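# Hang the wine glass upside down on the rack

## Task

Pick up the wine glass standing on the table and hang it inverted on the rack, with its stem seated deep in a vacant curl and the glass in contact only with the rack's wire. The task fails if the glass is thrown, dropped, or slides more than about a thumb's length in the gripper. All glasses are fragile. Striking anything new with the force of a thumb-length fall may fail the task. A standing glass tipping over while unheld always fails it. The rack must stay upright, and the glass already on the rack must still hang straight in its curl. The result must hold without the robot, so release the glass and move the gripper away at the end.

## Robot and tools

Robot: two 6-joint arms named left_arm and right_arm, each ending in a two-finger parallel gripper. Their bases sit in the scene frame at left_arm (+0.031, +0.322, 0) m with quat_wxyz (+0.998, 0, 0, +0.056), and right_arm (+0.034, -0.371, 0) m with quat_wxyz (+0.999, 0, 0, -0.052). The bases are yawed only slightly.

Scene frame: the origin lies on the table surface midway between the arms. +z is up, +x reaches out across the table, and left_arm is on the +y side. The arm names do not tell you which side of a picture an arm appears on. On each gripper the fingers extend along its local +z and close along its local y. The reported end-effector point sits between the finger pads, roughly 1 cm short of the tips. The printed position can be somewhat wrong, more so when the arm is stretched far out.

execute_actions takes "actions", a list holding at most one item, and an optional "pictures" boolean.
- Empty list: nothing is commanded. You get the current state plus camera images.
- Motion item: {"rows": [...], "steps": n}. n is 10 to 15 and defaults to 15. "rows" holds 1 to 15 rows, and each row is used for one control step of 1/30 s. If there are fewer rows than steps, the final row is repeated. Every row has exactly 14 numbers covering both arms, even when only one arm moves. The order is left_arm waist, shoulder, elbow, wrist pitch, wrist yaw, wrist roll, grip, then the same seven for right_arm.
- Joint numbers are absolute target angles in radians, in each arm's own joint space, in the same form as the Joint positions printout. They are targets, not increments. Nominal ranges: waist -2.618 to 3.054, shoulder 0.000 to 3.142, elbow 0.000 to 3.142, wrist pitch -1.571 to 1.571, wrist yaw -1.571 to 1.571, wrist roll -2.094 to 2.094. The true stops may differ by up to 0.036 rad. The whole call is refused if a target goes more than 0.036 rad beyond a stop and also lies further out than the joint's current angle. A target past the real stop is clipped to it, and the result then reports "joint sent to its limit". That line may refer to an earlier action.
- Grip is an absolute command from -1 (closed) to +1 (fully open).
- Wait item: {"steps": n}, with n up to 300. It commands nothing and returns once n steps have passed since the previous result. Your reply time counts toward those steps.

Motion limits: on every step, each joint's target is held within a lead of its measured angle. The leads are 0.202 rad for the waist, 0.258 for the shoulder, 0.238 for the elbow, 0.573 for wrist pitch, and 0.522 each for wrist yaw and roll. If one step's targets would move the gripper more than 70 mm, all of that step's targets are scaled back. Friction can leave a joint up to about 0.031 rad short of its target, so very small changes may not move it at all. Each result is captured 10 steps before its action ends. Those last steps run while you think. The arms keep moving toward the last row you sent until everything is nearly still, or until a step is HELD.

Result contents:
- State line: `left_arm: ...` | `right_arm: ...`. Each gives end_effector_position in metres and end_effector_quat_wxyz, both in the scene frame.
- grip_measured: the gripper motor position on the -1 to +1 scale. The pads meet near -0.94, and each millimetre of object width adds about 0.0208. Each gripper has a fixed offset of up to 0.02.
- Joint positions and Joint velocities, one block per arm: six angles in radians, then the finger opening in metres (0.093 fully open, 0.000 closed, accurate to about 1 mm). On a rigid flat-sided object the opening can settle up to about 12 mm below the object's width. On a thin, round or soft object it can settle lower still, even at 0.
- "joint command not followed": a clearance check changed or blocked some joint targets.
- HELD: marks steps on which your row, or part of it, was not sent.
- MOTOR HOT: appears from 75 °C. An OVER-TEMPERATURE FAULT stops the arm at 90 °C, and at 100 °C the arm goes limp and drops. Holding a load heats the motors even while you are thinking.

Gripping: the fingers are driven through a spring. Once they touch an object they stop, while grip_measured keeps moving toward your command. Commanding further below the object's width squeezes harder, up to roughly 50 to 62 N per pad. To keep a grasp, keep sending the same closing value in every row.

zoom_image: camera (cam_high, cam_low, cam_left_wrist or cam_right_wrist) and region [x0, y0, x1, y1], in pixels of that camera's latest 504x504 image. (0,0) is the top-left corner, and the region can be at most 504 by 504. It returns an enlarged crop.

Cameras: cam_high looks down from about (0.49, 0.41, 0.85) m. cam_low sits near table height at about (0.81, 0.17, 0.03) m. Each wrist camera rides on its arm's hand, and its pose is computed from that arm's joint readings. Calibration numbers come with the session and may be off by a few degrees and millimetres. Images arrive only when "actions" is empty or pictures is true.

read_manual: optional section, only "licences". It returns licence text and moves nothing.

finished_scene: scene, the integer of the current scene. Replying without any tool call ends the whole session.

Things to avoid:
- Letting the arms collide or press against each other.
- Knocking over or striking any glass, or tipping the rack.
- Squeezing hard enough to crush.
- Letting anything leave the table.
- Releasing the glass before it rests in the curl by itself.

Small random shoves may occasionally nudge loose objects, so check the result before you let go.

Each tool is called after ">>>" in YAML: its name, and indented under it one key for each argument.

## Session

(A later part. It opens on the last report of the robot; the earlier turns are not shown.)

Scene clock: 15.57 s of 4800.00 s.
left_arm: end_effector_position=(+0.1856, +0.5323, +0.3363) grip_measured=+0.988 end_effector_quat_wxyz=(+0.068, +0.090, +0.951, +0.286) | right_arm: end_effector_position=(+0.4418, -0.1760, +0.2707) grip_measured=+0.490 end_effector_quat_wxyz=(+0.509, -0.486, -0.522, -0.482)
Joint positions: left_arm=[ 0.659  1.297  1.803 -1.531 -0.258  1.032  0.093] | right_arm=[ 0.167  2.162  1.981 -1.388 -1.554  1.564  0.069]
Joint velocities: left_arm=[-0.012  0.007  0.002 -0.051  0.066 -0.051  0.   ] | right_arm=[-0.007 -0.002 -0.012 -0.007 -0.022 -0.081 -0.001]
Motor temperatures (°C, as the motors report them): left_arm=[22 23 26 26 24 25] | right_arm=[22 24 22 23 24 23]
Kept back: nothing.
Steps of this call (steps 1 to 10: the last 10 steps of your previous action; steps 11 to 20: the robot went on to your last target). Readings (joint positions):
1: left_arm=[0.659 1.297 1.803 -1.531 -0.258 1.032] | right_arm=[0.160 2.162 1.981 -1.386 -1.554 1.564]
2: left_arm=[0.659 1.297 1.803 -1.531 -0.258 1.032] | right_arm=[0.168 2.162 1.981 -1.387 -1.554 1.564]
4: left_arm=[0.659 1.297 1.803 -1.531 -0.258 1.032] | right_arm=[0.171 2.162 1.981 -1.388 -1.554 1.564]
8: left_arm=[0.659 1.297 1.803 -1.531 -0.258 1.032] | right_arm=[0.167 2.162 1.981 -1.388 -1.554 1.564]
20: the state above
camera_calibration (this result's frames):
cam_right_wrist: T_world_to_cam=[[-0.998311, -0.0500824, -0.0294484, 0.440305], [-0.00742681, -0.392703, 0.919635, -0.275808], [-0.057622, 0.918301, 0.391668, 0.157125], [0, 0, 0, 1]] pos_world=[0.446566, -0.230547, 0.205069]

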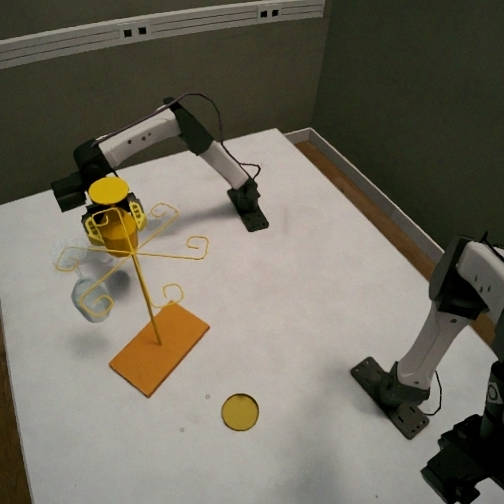

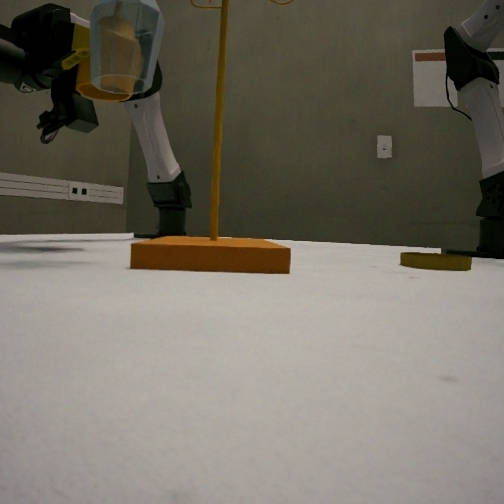

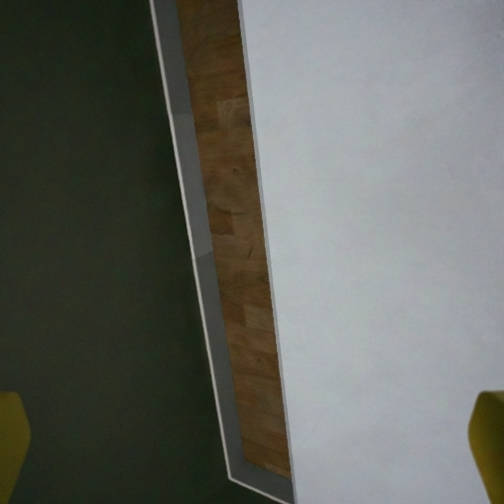

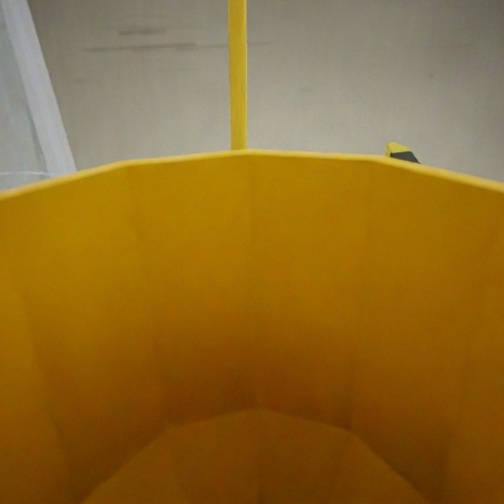

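>>> execute_actions:
  actions:
    - {"rows":[[0.659,1.297,1.803,-1.531,-0.258,1.032,1,0.16,2.054,1.805,-1.32,-1.57,1.57,0.2]]}

>>> execute_actions:
  actions:
    - {"rows":[[0.659,1.297,1.803,-1.531,-0.258,1.032,1,0.24,2.08,1.87,-1.36,-1.57,1.57,0.2]]}

>>> execute_actions:
  actions:
    - {"rows":[[0.659,1.297,1.803,-1.531,-0.258,1.032,1,0.31,2.165,2.0,-1.41,-1.57,1.57,0.2]]}

>>> execute_actions:
  actions:
    - {"steps":20}
  pictures: true

>>> zoom_image:
  camera: "cam_high"
  region: [60, 120, 220, 280]

Scene clock: 16.27 s of 4800.00 s.
left_arm: end_effector_position=(+0.1856, +0.5323, +0.3363) grip_measured=+0.988 end_effector_quat_wxyz=(+0.068, +0.090, +0.951, +0.286) | right_arm: end_effector_position=(+0.4209, -0.1776, +0.2632) grip_measured=+0.490 end_effector_quat_wxyz=(+0.520, -0.496, -0.511, -0.472)
Joint positions: left_arm=[ 0.659  1.297  1.803 -1.531 -0.258  1.032  0.093] | right_arm=[ 0.166  2.081  1.823 -1.353 -1.558  1.565  0.069]
Joint velocities: left_arm=[-0.007 -0.002 -0.007  0.037  0.007 -0.095 -0.   ] | right_arm=[ 0.002 -0.105 -0.139 -0.022  0.081 -0.066 -0.001]
Motor temperatures (°C, as the motors report them): left_arm=[22 23 26 26 24 25] | right_arm=[22 24 23 23 24 23]
Steps of this call (steps 1 to 15: the robot went on to your last target; step 16: nothing new was sent; steps 17 to 21: the first 5 steps of this action). Readings (joint positions):
17: left_arm=[0.659 1.297 1.803 -1.531 -0.258 1.032] | right_arm=[0.167 2.145 1.945 -1.362 -1.558 1.565]
18: left_arm=[0.659 1.297 1.803 -1.531 -0.258 1.032] | right_arm=[0.166 2.117 1.890 -1.354 -1.558 1.565]
20: left_arm=[0.659 1.297 1.803 -1.531 -0.258 1.032] | right_arm=[0.166 2.086 1.831 -1.354 -1.558 1.565]
21: the state above

Scene clock: 16.77 s of 4800.00 s.
left_arm: end_effector_position=(+0.1856, +0.5323, +0.3363) grip_measured=+0.988 end_effector_quat_wxyz=(+0.068, +0.090, +0.951, +0.286) | right_arm: end_effector_position=(+0.4102, -0.1530, +0.2700) grip_measured=+0.490 end_effector_quat_wxyz=(+0.526, -0.470, -0.535, -0.465)
Joint positions: left_arm=[ 0.659  1.297  1.803 -1.531 -0.258  1.032  0.093] | right_arm=[ 0.23   2.079  1.848 -1.342 -1.557  1.565  0.069]
Joint velocities: left_arm=[ 0.017 -0.007 -0.002  0.022  0.037  0.022  0.   ] | right_arm=[ 0.374  0.002  0.076 -0.007 -0.051  0.037  0.   ]
Motor temperatures (°C, as the motors report them): left_arm=[22 23 26 26 24 25] | right_arm=[22 24 23 23 24 23]
Steps of this call (steps 1 to 10: the last 10 steps of your previous action; steps 11 to 15: the first 5 steps of this action). Readings (joint positions):
11: left_arm=[0.659 1.297 1.803 -1.531 -0.258 1.032] | right_arm=[0.172 2.078 1.824 -1.339 -1.557 1.565]
12: left_arm=[0.659 1.297 1.803 -1.531 -0.258 1.032] | right_arm=[0.183 2.079 1.832 -1.340 -1.557 1.565]
14: left_arm=[0.659 1.297 1.803 -1.531 -0.258 1.032] | right_arm=[0.216 2.079 1.844 -1.341 -1.557 1.565]
15: the state above

Scene clock: 17.27 s of 4800.00 s.
left_arm: end_effector_position=(+0.1856, +0.5323, +0.3363) grip_measured=+0.988 end_effector_quat_wxyz=(+0.068, +0.090, +0.951, +0.286) | right_arm: end_effector_position=(+0.4110, -0.1239, +0.2735) grip_measured=+0.490 end_effector_quat_wxyz=(+0.538, -0.446, -0.555, -0.451)
Joint positions: left_arm=[ 0.659  1.297  1.803 -1.531 -0.258  1.032  0.093] | right_arm=[ 0.3    2.152  1.975 -1.378 -1.555  1.566  0.069]
Joint velocities: left_arm=[-0.017  0.007 -0.012 -0.007  0.066 -0.007  0.   ] | right_arm=[ 0.291  0.115  0.085 -0.139 -0.007  0.022  0.   ]
Motor temperatures (°C, as the motors report them): left_arm=[22 23 26 26 24 25] | right_arm=[22 24 23 23 24 23]
Steps of this call (steps 1 to 10: the last 10 steps of your previous action; steps 11 to 15: the first 5 steps of this action). Readings (joint positions):
11: left_arm=[0.659 1.297 1.803 -1.531 -0.258 1.032] | right_arm=[0.251 2.094 1.878 -1.370 -1.553 1.565]
12: left_arm=[0.659 1.297 1.803 -1.531 -0.258 1.032] | right_arm=[0.262 2.118 1.923 -1.376 -1.554 1.566]
14: left_arm=[0.659 1.297 1.803 -1.531 -0.258 1.032] | right_arm=[0.288 2.146 1.969 -1.376 -1.555 1.566]
15: the state above

Scene clock: 17.93 s of 4800.00 s.
left_arm: end_effector_position=(+0.1856, +0.5323, +0.3363) grip_measured=+0.988 end_effector_quat_wxyz=(+0.068, +0.090, +0.951, +0.286) | right_arm: end_effector_position=(+0.4070, -0.1185, +0.2714) grip_measured=+0.490 end_effector_quat_wxyz=(+0.546, -0.449, -0.553, -0.440)
Joint positions: left_arm=[ 0.659  1.297  1.803 -1.531 -0.258  1.032  0.093] | right_arm=[ 0.314  2.158  1.976 -1.397 -1.555  1.566  0.069]
Joint velocities: left_arm=[-0.007 -0.002  0.002  0.037 -0.051  0.022  0.001] | right_arm=[-0.012 -0.007 -0.012  0.007 -0.051  0.007 -0.   ]
Motor temperatures (°C, as the motors report them): left_arm=[22 23 26 26 24 25] | right_arm=[22 24 23 23 24 23]
Kept back: nothing.
Steps of this call (steps 1 to 10: the last 10 steps of your previous action; steps 11 to 20: the robot went on to your last target). Readings (joint positions):
1: left_arm=[0.659 1.297 1.803 -1.531 -0.258 1.032] | right_arm=[0.308 2.155 1.976 -1.381 -1.555 1.566]
2: left_arm=[0.659 1.297 1.803 -1.531 -0.258 1.032] | right_arm=[0.313 2.157 1.976 -1.384 -1.555 1.566]
4: left_arm=[0.659 1.297 1.803 -1.531 -0.258 1.032] | right_arm=[0.315 2.158 1.976 -1.390 -1.555 1.566]
8: left_arm=[0.659 1.297 1.803 -1.531 -0.258 1.032] | right_arm=[0.314 2.158 1.976 -1.395 -1.555 1.566]
20: the state above
camera_calibration (this result's frames):
cam_right_wrist: T_world_to_cam=[[-0.980369, -0.196382, -0.0176123, 0.380645], [0.0612591, -0.388279, 0.919503, -0.281508], [-0.187412, 0.900374, 0.392687, 0.152493], [0, 0, 0, 1]] pos_world=[0.418997, -0.171852, 0.20567]

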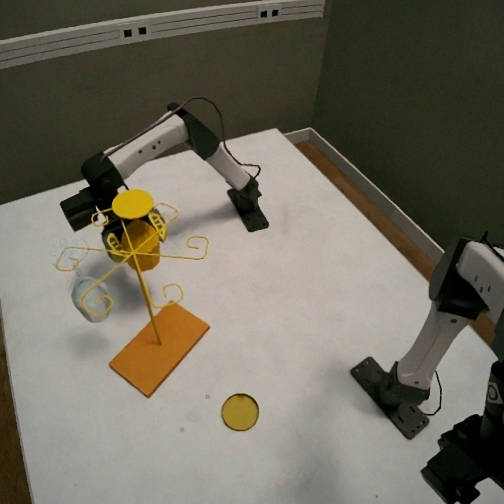

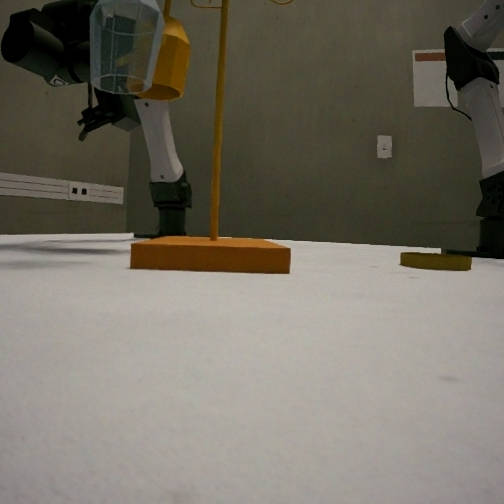

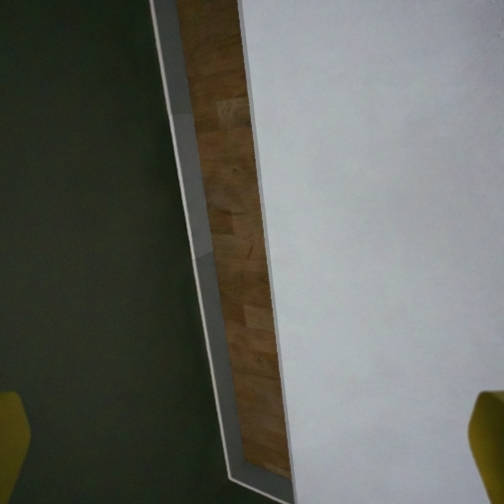

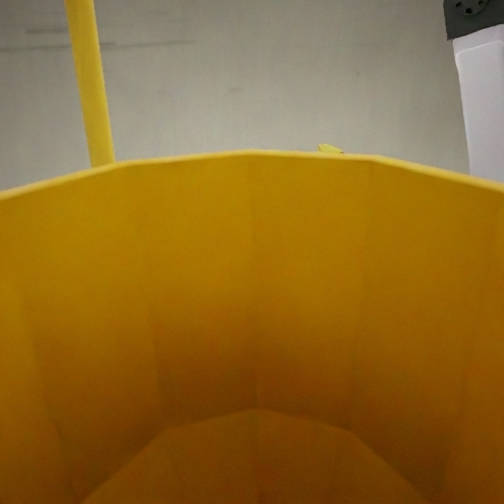

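Region (60, 120, 220, 280) of cam_high's 504x504 image, scaled by 3.150, with more detail than that image has.

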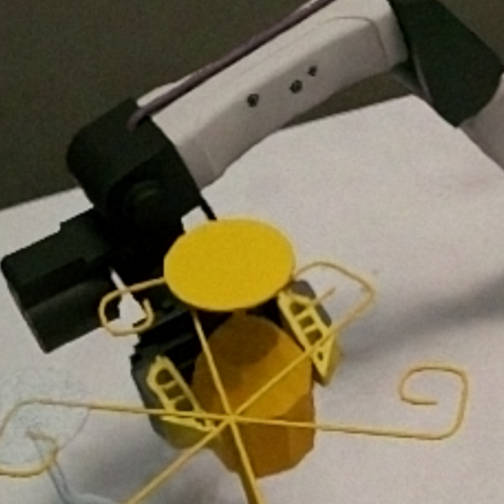

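>>> execute_actions:
  actions:
    - {"rows":[[0.659,1.297,1.803,-1.531,-0.258,1.032,1,0.39,2.165,1.87,-1.28,-1.57,1.57,0.2]]}

>>> execute_actions:
  actions:
    - {"steps":20}
  pictures: true

>>> zoom_image:
  camera: "cam_high"
  region: [60, 120, 220, 280]

>>> zoom_image:
  camera: "cam_low"
  region: [140, 0, 300, 80]

Scene clock: 18.73 s of 4800.00 s.
left_arm: end_effector_position=(+0.1856, +0.5323, +0.3363) grip_measured=+0.988 end_effector_quat_wxyz=(+0.068, +0.090, +0.951, +0.286) | right_arm: end_effector_position=(+0.3910, -0.0971, +0.2597) grip_measured=+0.490 end_effector_quat_wxyz=(+0.569, -0.428, -0.556, -0.429)
Joint positions: left_arm=[ 0.659  1.297  1.803 -1.531 -0.258  1.032  0.093] | right_arm=[ 0.373  2.154  1.904 -1.331 -1.586  1.57   0.069]
Joint velocities: left_arm=[ 0.007 -0.012 -0.002 -0.051  0.007 -0.022  0.   ] | right_arm=[ 0.315  0.007 -0.012  0.154 -0.022 -0.022 -0.   ]
Motor temperatures (°C, as the motors report them): left_arm=[22 23 26 26 24 25] | right_arm=[22 25 23 23 24 23]
Steps of this call (steps 1 to 15: the robot went on to your last target; steps 16 to 19: nothing new was sent; steps 20 to 24: the first 5 steps of this action). Readings (joint positions):
20: left_arm=[0.659 1.297 1.803 -1.531 -0.258 1.032] | right_arm=[0.320 2.155 1.958 -1.376 -1.559 1.566]
21: left_arm=[0.659 1.297 1.803 -1.531 -0.258 1.032] | right_arm=[0.331 2.153 1.935 -1.358 -1.561 1.566]
23: left_arm=[0.659 1.297 1.803 -1.531 -0.258 1.032] | right_arm=[0.362 2.156 1.904 -1.341 -1.587 1.570]
24: the state above

Scene clock: 19.40 s of 4800.00 s.
left_arm: end_effector_position=(+0.1856, +0.5323, +0.3363) grip_measured=+0.988 end_effector_quat_wxyz=(+0.068, +0.090, +0.951, +0.286) | right_arm: end_effector_position=(+0.3874, -0.0912, +0.2593) grip_measured=+0.490 end_effector_quat_wxyz=(+0.572, -0.422, -0.560, -0.425)
Joint positions: left_arm=[ 0.659  1.297  1.803 -1.531 -0.258  1.032  0.093] | right_arm=[ 0.389  2.154  1.902 -1.318 -1.586  1.578  0.069]
Joint velocities: left_arm=[-0.002 -0.007  0.012  0.007 -0.037 -0.11  -0.   ] | right_arm=[-0.007 -0.012 -0.002  0.007 -0.022 -0.037  0.   ]
Motor temperatures (°C, as the motors report them): left_arm=[22 23 26 26 24 25] | right_arm=[22 25 23 23 24 23]
Kept back: nothing.
Steps of this call (steps 1 to 10: the last 10 steps of your previous action; steps 11 to 20: the robot went on to your last target). Readings (joint positions):
1: left_arm=[0.659 1.297 1.803 -1.531 -0.258 1.032] | right_arm=[0.383 2.154 1.904 -1.326 -1.586 1.573]
2: left_arm=[0.659 1.297 1.803 -1.531 -0.258 1.032] | right_arm=[0.387 2.154 1.902 -1.324 -1.586 1.574]
4: left_arm=[0.659 1.297 1.803 -1.531 -0.258 1.032] | right_arm=[0.389 2.154 1.902 -1.322 -1.586 1.577]
8: left_arm=[0.659 1.297 1.803 -1.531 -0.258 1.032] | right_arm=[0.389 2.154 1.902 -1.318 -1.586 1.578]
20: the state above
camera_calibration (this result's frames):
cam_right_wrist: T_world_to_cam=[[-0.963081, -0.268861, -0.0137641, 0.352257], [0.101157, -0.408786, 0.907007, -0.272638], [-0.249486, 0.872128, 0.420892, 0.143062], [0, 0, 0, 1]] pos_world=[0.402523, -0.141511, 0.19192]

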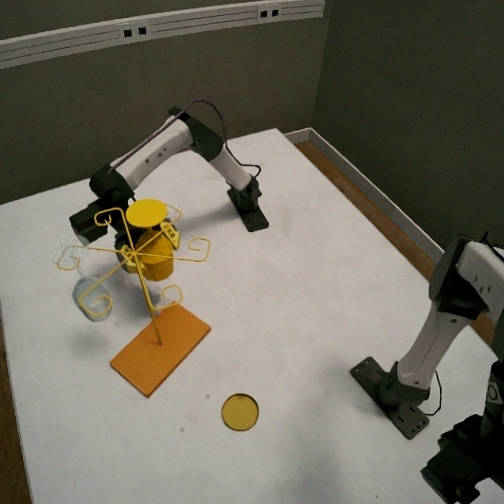

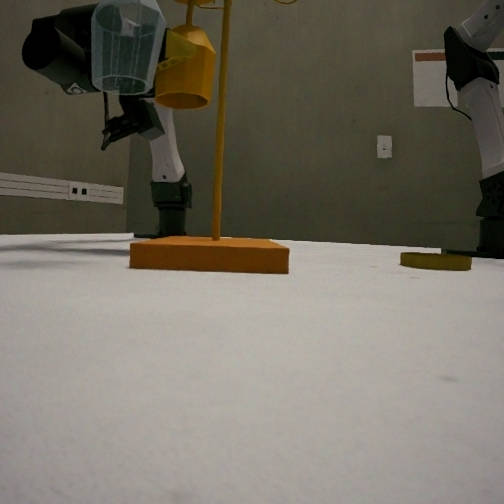

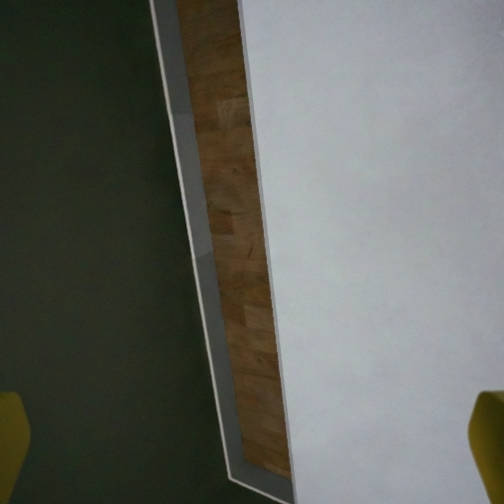

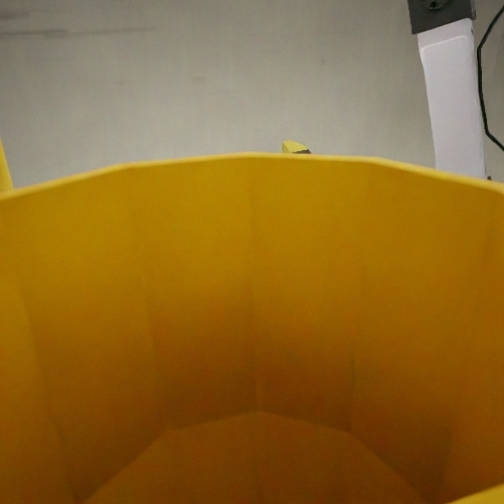

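Region (60, 120, 220, 280) of cam_high's 504x504 image, scaled by 3.150, with more detail than that image has.

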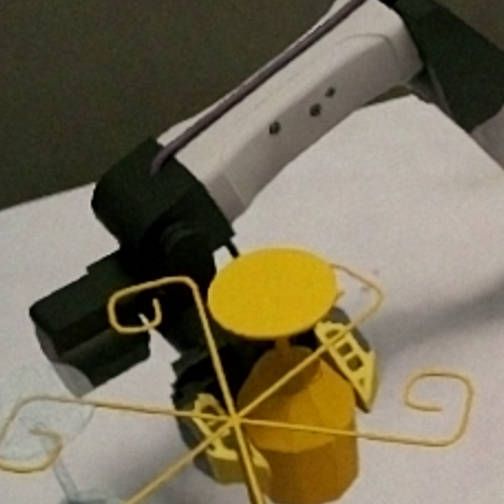

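Region (140, 0, 300, 80) of cam_low's 504x504 image, scaled by 3.150, with more detail than that image has.

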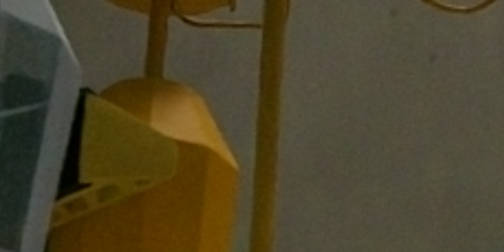

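>>> execute_actions:
  actions:
    - {"rows":[[0.659,1.297,1.803,-1.531,-0.258,1.032,1,0.38,2.12,2.0,-1.45,-1.57,1.57,0.2]]}

>>> execute_actions:
  actions:
    - {"rows":[[0.659,1.297,1.803,-1.531,-0.258,1.032,1,0.38,2.1,1.875,-0.93,-1.57,1.97,0.2]]}

>>> execute_actions:
  actions:
    - {"rows":[[0.659,1.297,1.803,-1.531,-0.258,1.032,1,0.45,2.1,1.875,-0.93,-1.57,1.97,0.2]]}

>>> execute_actions:
  actions:
    - {"steps":20}
  pictures: true

>>> zoom_image:
  camera: "cam_high"
  region: [60, 120, 220, 280]

Scene clock: 20.27 s of 4800.00 s.
left_arm: end_effector_position=(+0.1856, +0.5323, +0.3363) grip_measured=+0.988 end_effector_quat_wxyz=(+0.068, +0.090, +0.951, +0.286) | right_arm: end_effector_position=(+0.3845, -0.0920, +0.2806) grip_measured=+0.490 end_effector_quat_wxyz=(+0.566, -0.423, -0.566, -0.424)
Joint positions: left_arm=[ 0.659  1.297  1.803 -1.531 -0.258  1.032  0.093] | right_arm=[ 0.389  2.141  1.975 -1.395 -1.572  1.578  0.069]
Joint velocities: left_arm=[-0.017  0.007 -0.007 -0.007  0.022  0.022  0.001] | right_arm=[-0.012 -0.173  0.188 -0.212 -0.066 -0.007  0.   ]
Motor temperatures (°C, as the motors report them): left_arm=[22 23 26 27 24 25] | right_arm=[22 25 23 23 24 23]
Steps of this call (steps 1 to 15: the robot went on to your last target; steps 16 to 21: nothing new was sent; steps 22 to 26: the first 5 steps of this action). Readings (joint positions):
22: left_arm=[0.659 1.297 1.803 -1.531 -0.258 1.032] | right_arm=[0.389 2.153 1.918 -1.340 -1.581 1.578]
23: left_arm=[0.659 1.297 1.803 -1.531 -0.258 1.032] | right_arm=[0.389 2.154 1.936 -1.360 -1.574 1.578]
25: left_arm=[0.659 1.297 1.803 -1.531 -0.258 1.032] | right_arm=[0.389 2.147 1.967 -1.386 -1.572 1.578]
26: the state above

Scene clock: 20.77 s of 4800.00 s.
left_arm: end_effector_position=(+0.1856, +0.5323, +0.3363) grip_measured=+0.988 end_effector_quat_wxyz=(+0.068, +0.090, +0.951, +0.286) | right_arm: end_effector_position=(+0.3956, -0.0894, +0.2714) grip_measured=+0.490 end_effector_quat_wxyz=(+0.569, -0.433, -0.562, -0.416)
Joint positions: left_arm=[ 0.659  1.297  1.803 -1.531 -0.258  1.032  0.093] | right_arm=[ 0.388  2.112  1.891 -1.114 -1.564  1.832  0.069]
Joint velocities: left_arm=[ 0.007 -0.002  0.012 -0.037  0.037 -0.037  0.001] | right_arm=[-0.007  0.017 -0.232  1.048  0.022  0.857  0.   ]
Motor temperatures (°C, as the motors report them): left_arm=[22 23 26 27 24 25] | right_arm=[22 25 23 23 24 23]
Steps of this call (steps 1 to 10: the last 10 steps of your previous action; steps 11 to 15: the first 5 steps of this action). Readings (joint positions):
11: left_arm=[0.659 1.297 1.803 -1.531 -0.258 1.032] | right_arm=[0.389 2.122 1.960 -1.361 -1.569 1.642]
12: left_arm=[0.659 1.297 1.803 -1.531 -0.258 1.032] | right_arm=[0.389 2.114 1.932 -1.276 -1.569 1.706]
14: left_arm=[0.659 1.297 1.803 -1.531 -0.258 1.032] | right_arm=[0.389 2.112 1.901 -1.156 -1.567 1.799]
15: the state above

Scene clock: 21.27 s of 4800.00 s.
left_arm: end_effector_position=(+0.1856, +0.5323, +0.3363) grip_measured=+0.988 end_effector_quat_wxyz=(+0.068, +0.090, +0.951, +0.286) | right_arm: end_effector_position=(+0.3916, -0.0677, +0.2734) grip_measured=+0.490 end_effector_quat_wxyz=(+0.572, -0.411, -0.579, -0.411)
Joint positions: left_arm=[ 0.659  1.297  1.803 -1.531 -0.258  1.032  0.093] | right_arm=[ 0.439  2.112  1.886 -0.951 -1.562  1.958  0.069]
Joint velocities: left_arm=[ 0.002 -0.017 -0.002 -0.051 -0.022  0.066 -0.   ] | right_arm=[ 0.33   0.002 -0.002 -0.007 -0.007 -0.066 -0.   ]
Motor temperatures (°C, as the motors report them): left_arm=[22 23 26 27 24 25] | right_arm=[22 25 23 23 24 23]
Steps of this call (steps 1 to 10: the last 10 steps of your previous action; steps 11 to 15: the first 5 steps of this action). Readings (joint positions):
11: left_arm=[0.659 1.297 1.803 -1.531 -0.258 1.032] | right_arm=[0.392 2.112 1.886 -0.959 -1.562 1.951]
12: left_arm=[0.659 1.297 1.803 -1.531 -0.258 1.032] | right_arm=[0.401 2.112 1.886 -0.956 -1.562 1.954]
14: left_arm=[0.659 1.297 1.803 -1.531 -0.258 1.032] | right_arm=[0.427 2.112 1.886 -0.952 -1.562 1.957]
15: the state above

Scene clock: 21.93 s of 4800.00 s.
left_arm: end_effector_position=(+0.1856, +0.5323, +0.3363) grip_measured=+0.988 end_effector_quat_wxyz=(+0.068, +0.090, +0.951, +0.286) | right_arm: end_effector_position=(+0.3869, -0.0618, +0.2735) grip_measured=+0.490 end_effector_quat_wxyz=(+0.575, -0.406, -0.583, -0.406)
Joint positions: left_arm=[ 0.659  1.297  1.803 -1.531 -0.258  1.032  0.093] | right_arm=[ 0.455  2.112  1.886 -0.947 -1.562  1.963  0.069]
Joint velocities: left_arm=[-0.002 -0.007 -0.002 -0.037 -0.007  0.022 -0.   ] | right_arm=[-0.007 -0.007  0.022 -0.022  0.051 -0.066 -0.   ]
Motor temperatures (°C, as the motors report them): left_arm=[22 23 26 27 24 25] | right_arm=[22 26 23 23 24 23]
Kept back: nothing.
Steps of this call (steps 1 to 10: the last 10 steps of your previous action; steps 11 to 20: the robot went on to your last target). Readings (joint positions):
1: left_arm=[0.659 1.297 1.803 -1.531 -0.258 1.032] | right_arm=[0.448 2.112 1.886 -0.950 -1.562 1.959]
2: left_arm=[0.659 1.297 1.803 -1.531 -0.258 1.032] | right_arm=[0.453 2.112 1.886 -0.950 -1.562 1.959]
4: left_arm=[0.659 1.297 1.803 -1.531 -0.258 1.032] | right_arm=[0.456 2.112 1.886 -0.949 -1.562 1.961]
8: left_arm=[0.659 1.297 1.803 -1.531 -0.258 1.032] | right_arm=[0.455 2.112 1.886 -0.948 -1.562 1.962]
20: the state above
camera_calibration (this result's frames):
cam_right_wrist: T_world_to_cam=[[-0.944152, -0.328429, -0.0266844, 0.352421], [0.108137, -0.385326, 0.916422, -0.277298], [-0.311262, 0.862356, 0.399322, 0.140516], [0, 0, 0, 1]] pos_world=[0.406462, -0.11228, 0.207415]

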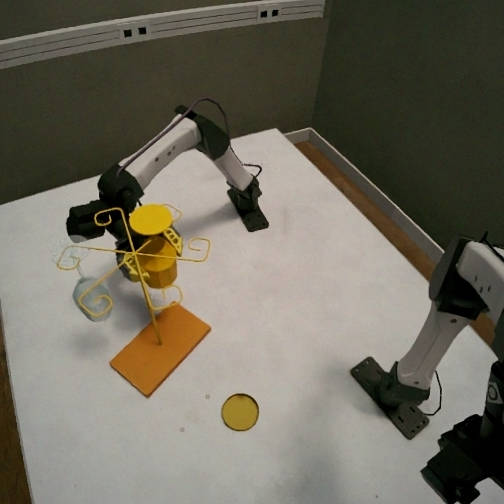

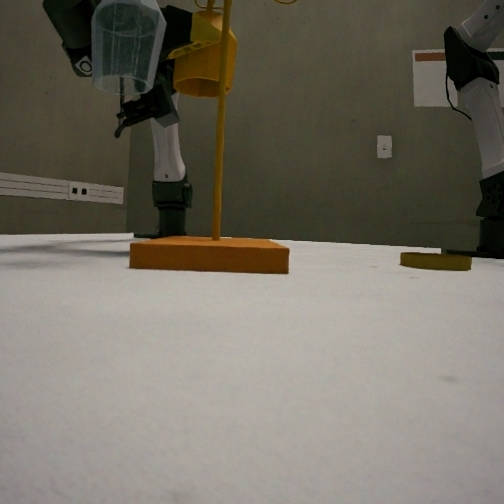

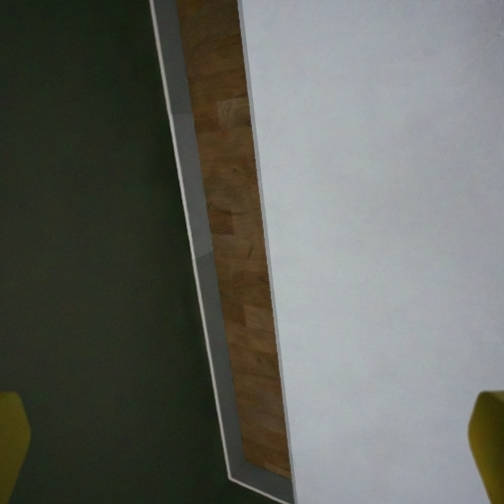

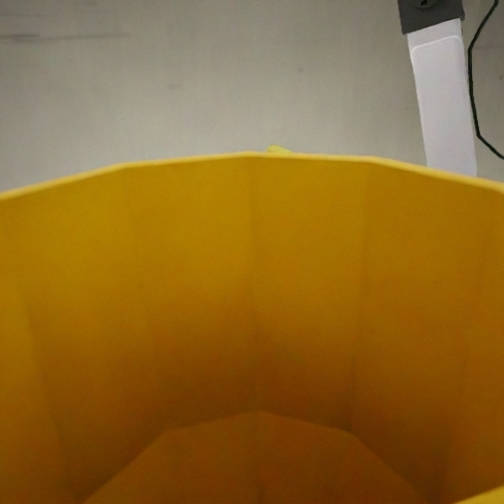

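Region (60, 120, 220, 280) of cam_high's 504x504 image, scaled by 3.150, with more detail than that image has.

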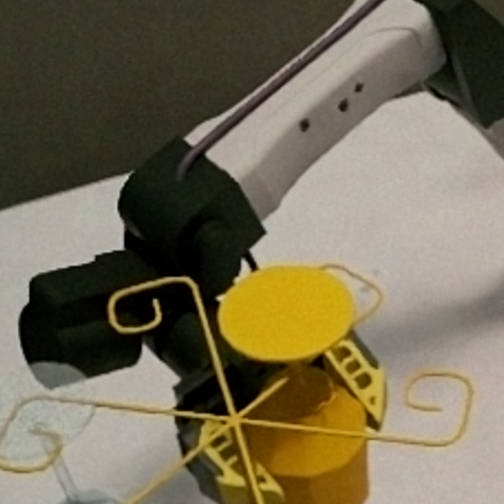

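>>> execute_actions:
  actions:
    - {"rows":[[0.659,1.297,1.803,-1.531,-0.258,1.032,1,0.45,1.98,1.715,-0.88,-1.57,1.97,0.2]]}

>>> execute_actions:
  actions:
    - {"rows":[[0.659,1.297,1.803,-1.531,-0.258,1.032,1,0.445,1.88,1.565,-0.835,-1.57,1.97,0.2]]}

>>> execute_actions:
  actions:
    - {"steps":20}
  pictures: true

>>> zoom_image:
  camera: "cam_high"
  region: [60, 120, 220, 280]

>>> zoom_image:
  camera: "cam_low"
  region: [170, 0, 270, 50]

Scene clock: 22.73 s of 4800.00 s.
left_arm: end_effector_position=(+0.1856, +0.5323, +0.3363) grip_measured=+0.988 end_effector_quat_wxyz=(+0.068, +0.090, +0.951, +0.286) | right_arm: end_effector_position=(+0.3634, -0.0707, +0.2718) grip_measured=+0.490 end_effector_quat_wxyz=(+0.578, -0.414, -0.579, -0.399)
Joint positions: left_arm=[ 0.659  1.297  1.803 -1.531 -0.258  1.032  0.093] | right_arm=[ 0.454  2.01   1.73  -0.914 -1.558  1.965  0.069]
Joint velocities: left_arm=[-0.002 -0.022 -0.002  0.007  0.037 -0.066 -0.   ] | right_arm=[-0.002 -0.222 -0.066  0.037  0.066 -0.037 -0.   ]
Motor temperatures (°C, as the motors report them): left_arm=[22 23 26 27 24 25] | right_arm=[22 26 23 23 24 23]
Steps of this call (steps 1 to 15: the robot went on to your last target; steps 16 to 19: nothing new was sent; steps 20 to 24: the first 5 steps of this action). Readings (joint positions):
20: left_arm=[0.659 1.297 1.803 -1.531 -0.258 1.032] | right_arm=[0.455 2.093 1.850 -0.920 -1.561 1.963]
21: left_arm=[0.659 1.297 1.803 -1.531 -0.258 1.032] | right_arm=[0.454 2.061 1.794 -0.913 -1.559 1.963]
23: left_arm=[0.659 1.297 1.803 -1.531 -0.258 1.032] | right_arm=[0.454 2.019 1.737 -0.914 -1.559 1.964]
24: the state above

Scene clock: 23.23 s of 4800.00 s.
left_arm: end_effector_position=(+0.1856, +0.5323, +0.3363) grip_measured=+0.988 end_effector_quat_wxyz=(+0.068, +0.090, +0.951, +0.286) | right_arm: end_effector_position=(+0.3395, -0.0799, +0.2699) grip_measured=+0.490 end_effector_quat_wxyz=(+0.578, -0.415, -0.579, -0.399)
Joint positions: left_arm=[ 0.659  1.297  1.803 -1.531 -0.258  1.032  0.093] | right_arm=[ 0.453  1.906  1.58  -0.866 -1.556  1.966  0.069]
Joint velocities: left_arm=[-0.012  0.002 -0.002  0.051  0.066  0.022 -0.001] | right_arm=[ 0.007 -0.168 -0.11  -0.022 -0.037  0.051  0.   ]
Motor temperatures (°C, as the motors report them): left_arm=[22 23 26 27 24 25] | right_arm=[22 26 23 23 24 23]
Steps of this call (steps 1 to 10: the last 10 steps of your previous action; steps 11 to 15: the first 5 steps of this action). Readings (joint positions):
11: left_arm=[0.659 1.297 1.803 -1.531 -0.258 1.032] | right_arm=[0.454 1.981 1.697 -0.872 -1.557 1.966]
12: left_arm=[0.659 1.297 1.803 -1.531 -0.258 1.032] | right_arm=[0.453 1.952 1.646 -0.865 -1.556 1.966]
14: left_arm=[0.659 1.297 1.803 -1.531 -0.258 1.032] | right_arm=[0.453 1.914 1.588 -0.866 -1.556 1.966]
15: the state above

Scene clock: 23.90 s of 4800.00 s.
left_arm: end_effector_position=(+0.1856, +0.5323, +0.3363) grip_measured=+0.988 end_effector_quat_wxyz=(+0.068, +0.090, +0.951, +0.286) | right_arm: end_effector_position=(+0.3393, -0.0800, +0.2724) grip_measured=+0.490 end_effector_quat_wxyz=(+0.574, -0.409, -0.583, -0.405)
Joint positions: left_arm=[ 0.659  1.297  1.803 -1.531 -0.258  1.032  0.093] | right_arm=[ 0.453  1.899  1.579 -0.852 -1.556  1.966  0.069]
Joint velocities: left_arm=[ 0.007  0.027 -0.007  0.022 -0.051  0.022  0.001] | right_arm=[-0.022 -0.012 -0.012 -0.051 -0.081 -0.022  0.001]
Motor temperatures (°C, as the motors report them): left_arm=[22 23 26 27 24 25] | right_arm=[22 26 23 23 24 23]
Kept back: nothing.
Steps of this call (steps 1 to 10: the last 10 steps of your previous action; steps 11 to 20: the robot went on to your last target). Readings (joint positions):
1: left_arm=[0.659 1.297 1.803 -1.531 -0.258 1.032] | right_arm=[0.453 1.903 1.579 -0.865 -1.556 1.966]
2: left_arm=[0.659 1.297 1.803 -1.531 -0.258 1.032] | right_arm=[0.453 1.901 1.579 -0.863 -1.556 1.966]
4: left_arm=[0.659 1.297 1.803 -1.531 -0.258 1.032] | right_arm=[0.453 1.899 1.579 -0.858 -1.556 1.966]
8: left_arm=[0.659 1.297 1.803 -1.531 -0.258 1.032] | right_arm=[0.453 1.899 1.579 -0.854 -1.556 1.966]
20: the state above
camera_calibration (this result's frames):
cam_right_wrist: T_world_to_cam=[[-0.945582, -0.324518, -0.0237349, 0.301508], [0.10735, -0.379993, 0.918739, -0.278169], [-0.307166, 0.866195, 0.394151, 0.142186], [0, 0, 0, 1]] pos_world=[0.358637, -0.131018, 0.206678]

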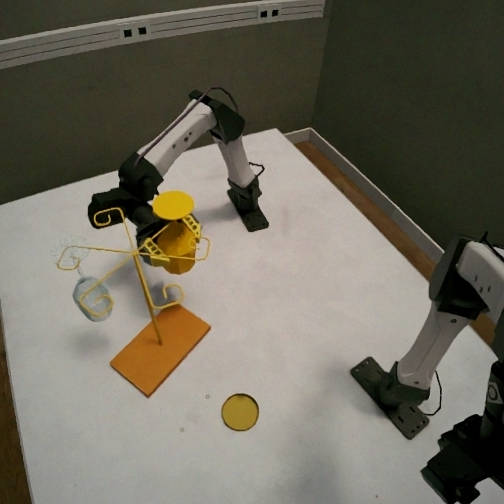

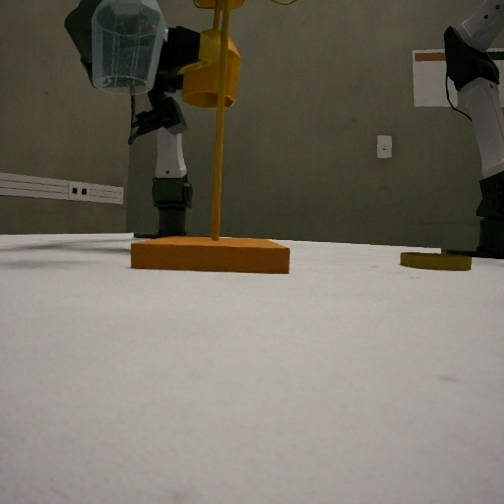

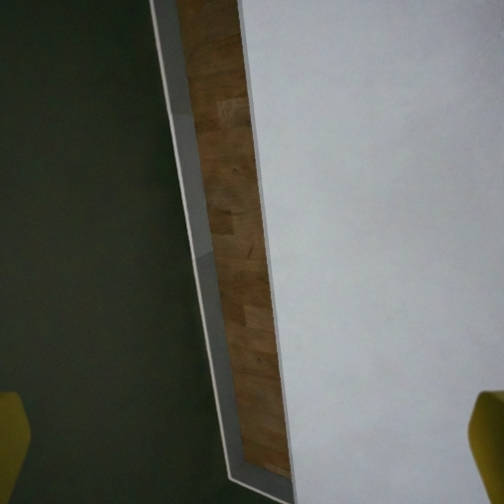

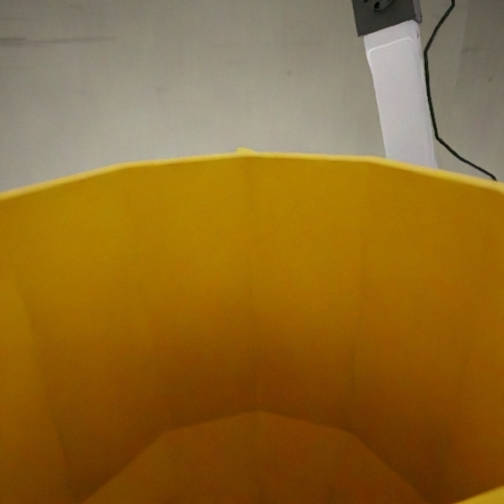

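Region (60, 120, 220, 280) of cam_high's 504x504 image, scaled by 3.150, with more detail than that image has.

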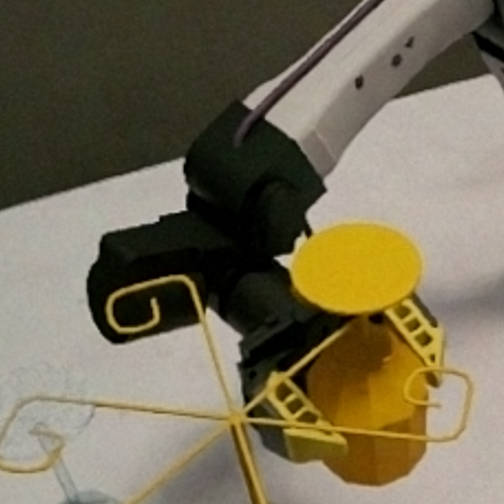

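Region (170, 0, 270, 50) of cam_low's 504x504 image, scaled by 5.040, with more detail than that image has.

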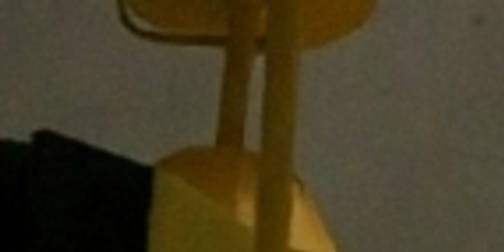

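>>> execute_actions:
  actions:
    - {"rows":[[0.659,1.297,1.803,-1.531,-0.258,1.032,1,0.385,1.88,1.565,-0.835,-1.57,1.97,0.2]]}

>>> execute_actions:
  actions:
    - {"steps":20}
  pictures: true

>>> zoom_image:
  camera: "cam_high"
  region: [60, 120, 220, 280]

>>> zoom_image:
  camera: "cam_low"
  region: [170, 0, 270, 50]

Scene clock: 24.70 s of 4800.00 s.
left_arm: end_effector_position=(+0.1856, +0.5323, +0.3363) grip_measured=+0.988 end_effector_quat_wxyz=(+0.068, +0.090, +0.951, +0.286) | right_arm: end_effector_position=(+0.3564, -0.0989, +0.2725) grip_measured=+0.490 end_effector_quat_wxyz=(+0.561, -0.426, -0.570, -0.422)
Joint positions: left_arm=[ 0.659  1.297  1.803 -1.531 -0.258  1.032  0.093] | right_arm=[ 0.393  1.899  1.579 -0.851 -1.556  1.966  0.069]
Joint velocities: left_arm=[ 0.002 -0.002  0.002 -0.007 -0.022 -0.022 -0.001] | right_arm=[-0.305  0.007 -0.007 -0.051  0.051 -0.051 -0.   ]
Motor temperatures (°C, as the motors report them): left_arm=[22 23 26 27 24 25] | right_arm=[22 26 23 23 24 23]
Steps of this call (steps 1 to 15: the robot went on to your last target; steps 16 to 19: nothing new was sent; steps 20 to 24: the first 5 steps of this action). Readings (joint positions):
20: left_arm=[0.659 1.297 1.803 -1.531 -0.258 1.032] | right_arm=[0.447 1.899 1.579 -0.852 -1.556 1.966]
21: left_arm=[0.659 1.297 1.803 -1.531 -0.258 1.032] | right_arm=[0.436 1.899 1.579 -0.852 -1.556 1.966]
23: left_arm=[0.659 1.297 1.803 -1.531 -0.258 1.032] | right_arm=[0.405 1.899 1.579 -0.851 -1.556 1.966]
24: the state above

Scene clock: 25.37 s of 4800.00 s.
left_arm: end_effector_position=(+0.1856, +0.5323, +0.3363) grip_measured=+0.988 end_effector_quat_wxyz=(+0.068, +0.090, +0.951, +0.286) | right_arm: end_effector_position=(+0.3593, -0.1023, +0.2725) grip_measured=+0.490 end_effector_quat_wxyz=(+0.558, -0.429, -0.568, -0.426)
Joint positions: left_arm=[ 0.659  1.297  1.803 -1.531 -0.258  1.032  0.093] | right_arm=[ 0.382  1.899  1.579 -0.85  -1.556  1.966  0.069]
Joint velocities: left_arm=[-0.012 -0.012 -0.002 -0.007 -0.051 -0.037 -0.   ] | right_arm=[ 0.002  0.007 -0.022  0.081 -0.007 -0.095 -0.   ]
Motor temperatures (°C, as the motors report them): left_arm=[22 23 26 27 24 25] | right_arm=[22 26 23 23 24 23]
Kept back: nothing.
Steps of this call (steps 1 to 10: the last 10 steps of your previous action; steps 11 to 20: the robot went on to your last target). Readings (joint positions):
1: left_arm=[0.659 1.297 1.803 -1.531 -0.258 1.032] | right_arm=[0.385 1.899 1.579 -0.851 -1.556 1.966]
2: left_arm=[0.659 1.297 1.803 -1.531 -0.258 1.032] | right_arm=[0.382 1.899 1.579 -0.850 -1.556 1.966]
4: left_arm=[0.659 1.297 1.803 -1.531 -0.258 1.032] | right_arm=[0.382 1.899 1.579 -0.850 -1.556 1.966]
8: left_arm=[0.659 1.297 1.803 -1.531 -0.258 1.032] | right_arm=[0.382 1.899 1.579 -0.850 -1.556 1.966]
20: the state above
camera_calibration (this result's frames):
cam_right_wrist: T_world_to_cam=[[-0.966164, -0.256651, -0.0256414, 0.327994], [0.0784556, -0.387129, 0.918682, -0.279183], [-0.245707, 0.885585, 0.394166, 0.147537], [0, 0, 0, 1]] pos_world=[0.37505, -0.154557, 0.206736]

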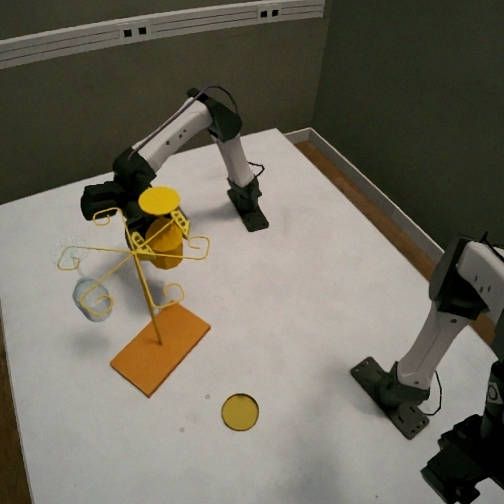

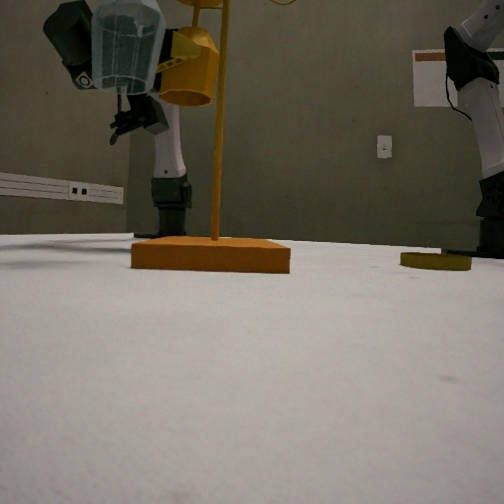

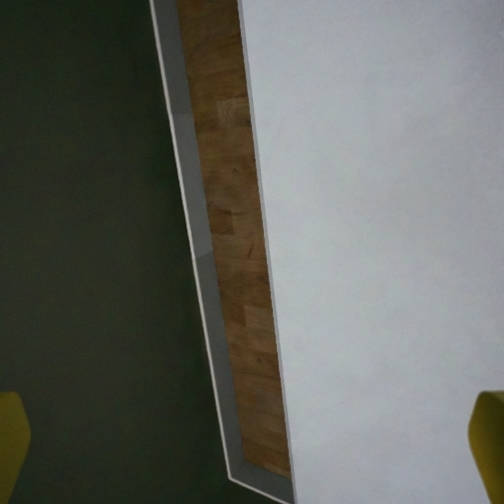

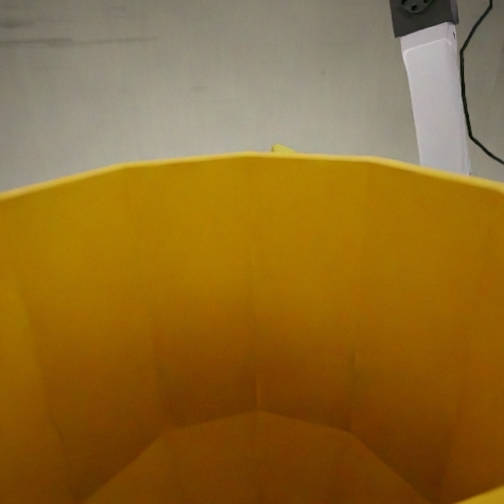

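Region (60, 120, 220, 280) of cam_high's 504x504 image, scaled by 3.150, with more detail than that image has.

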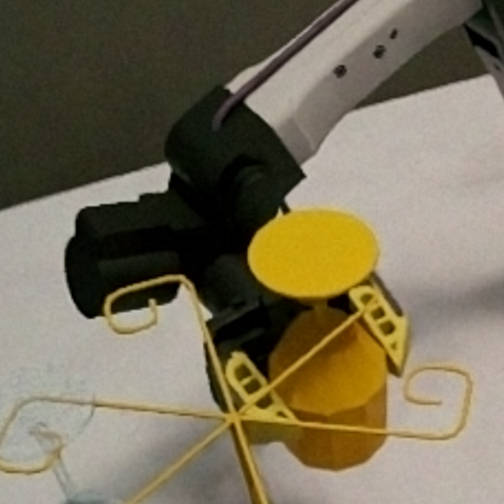

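Region (170, 0, 270, 50) of cam_low's 504x504 image, scaled by 5.040, with more detail than that image has.

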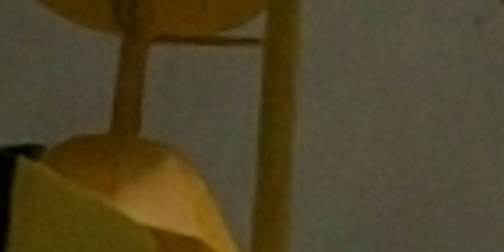

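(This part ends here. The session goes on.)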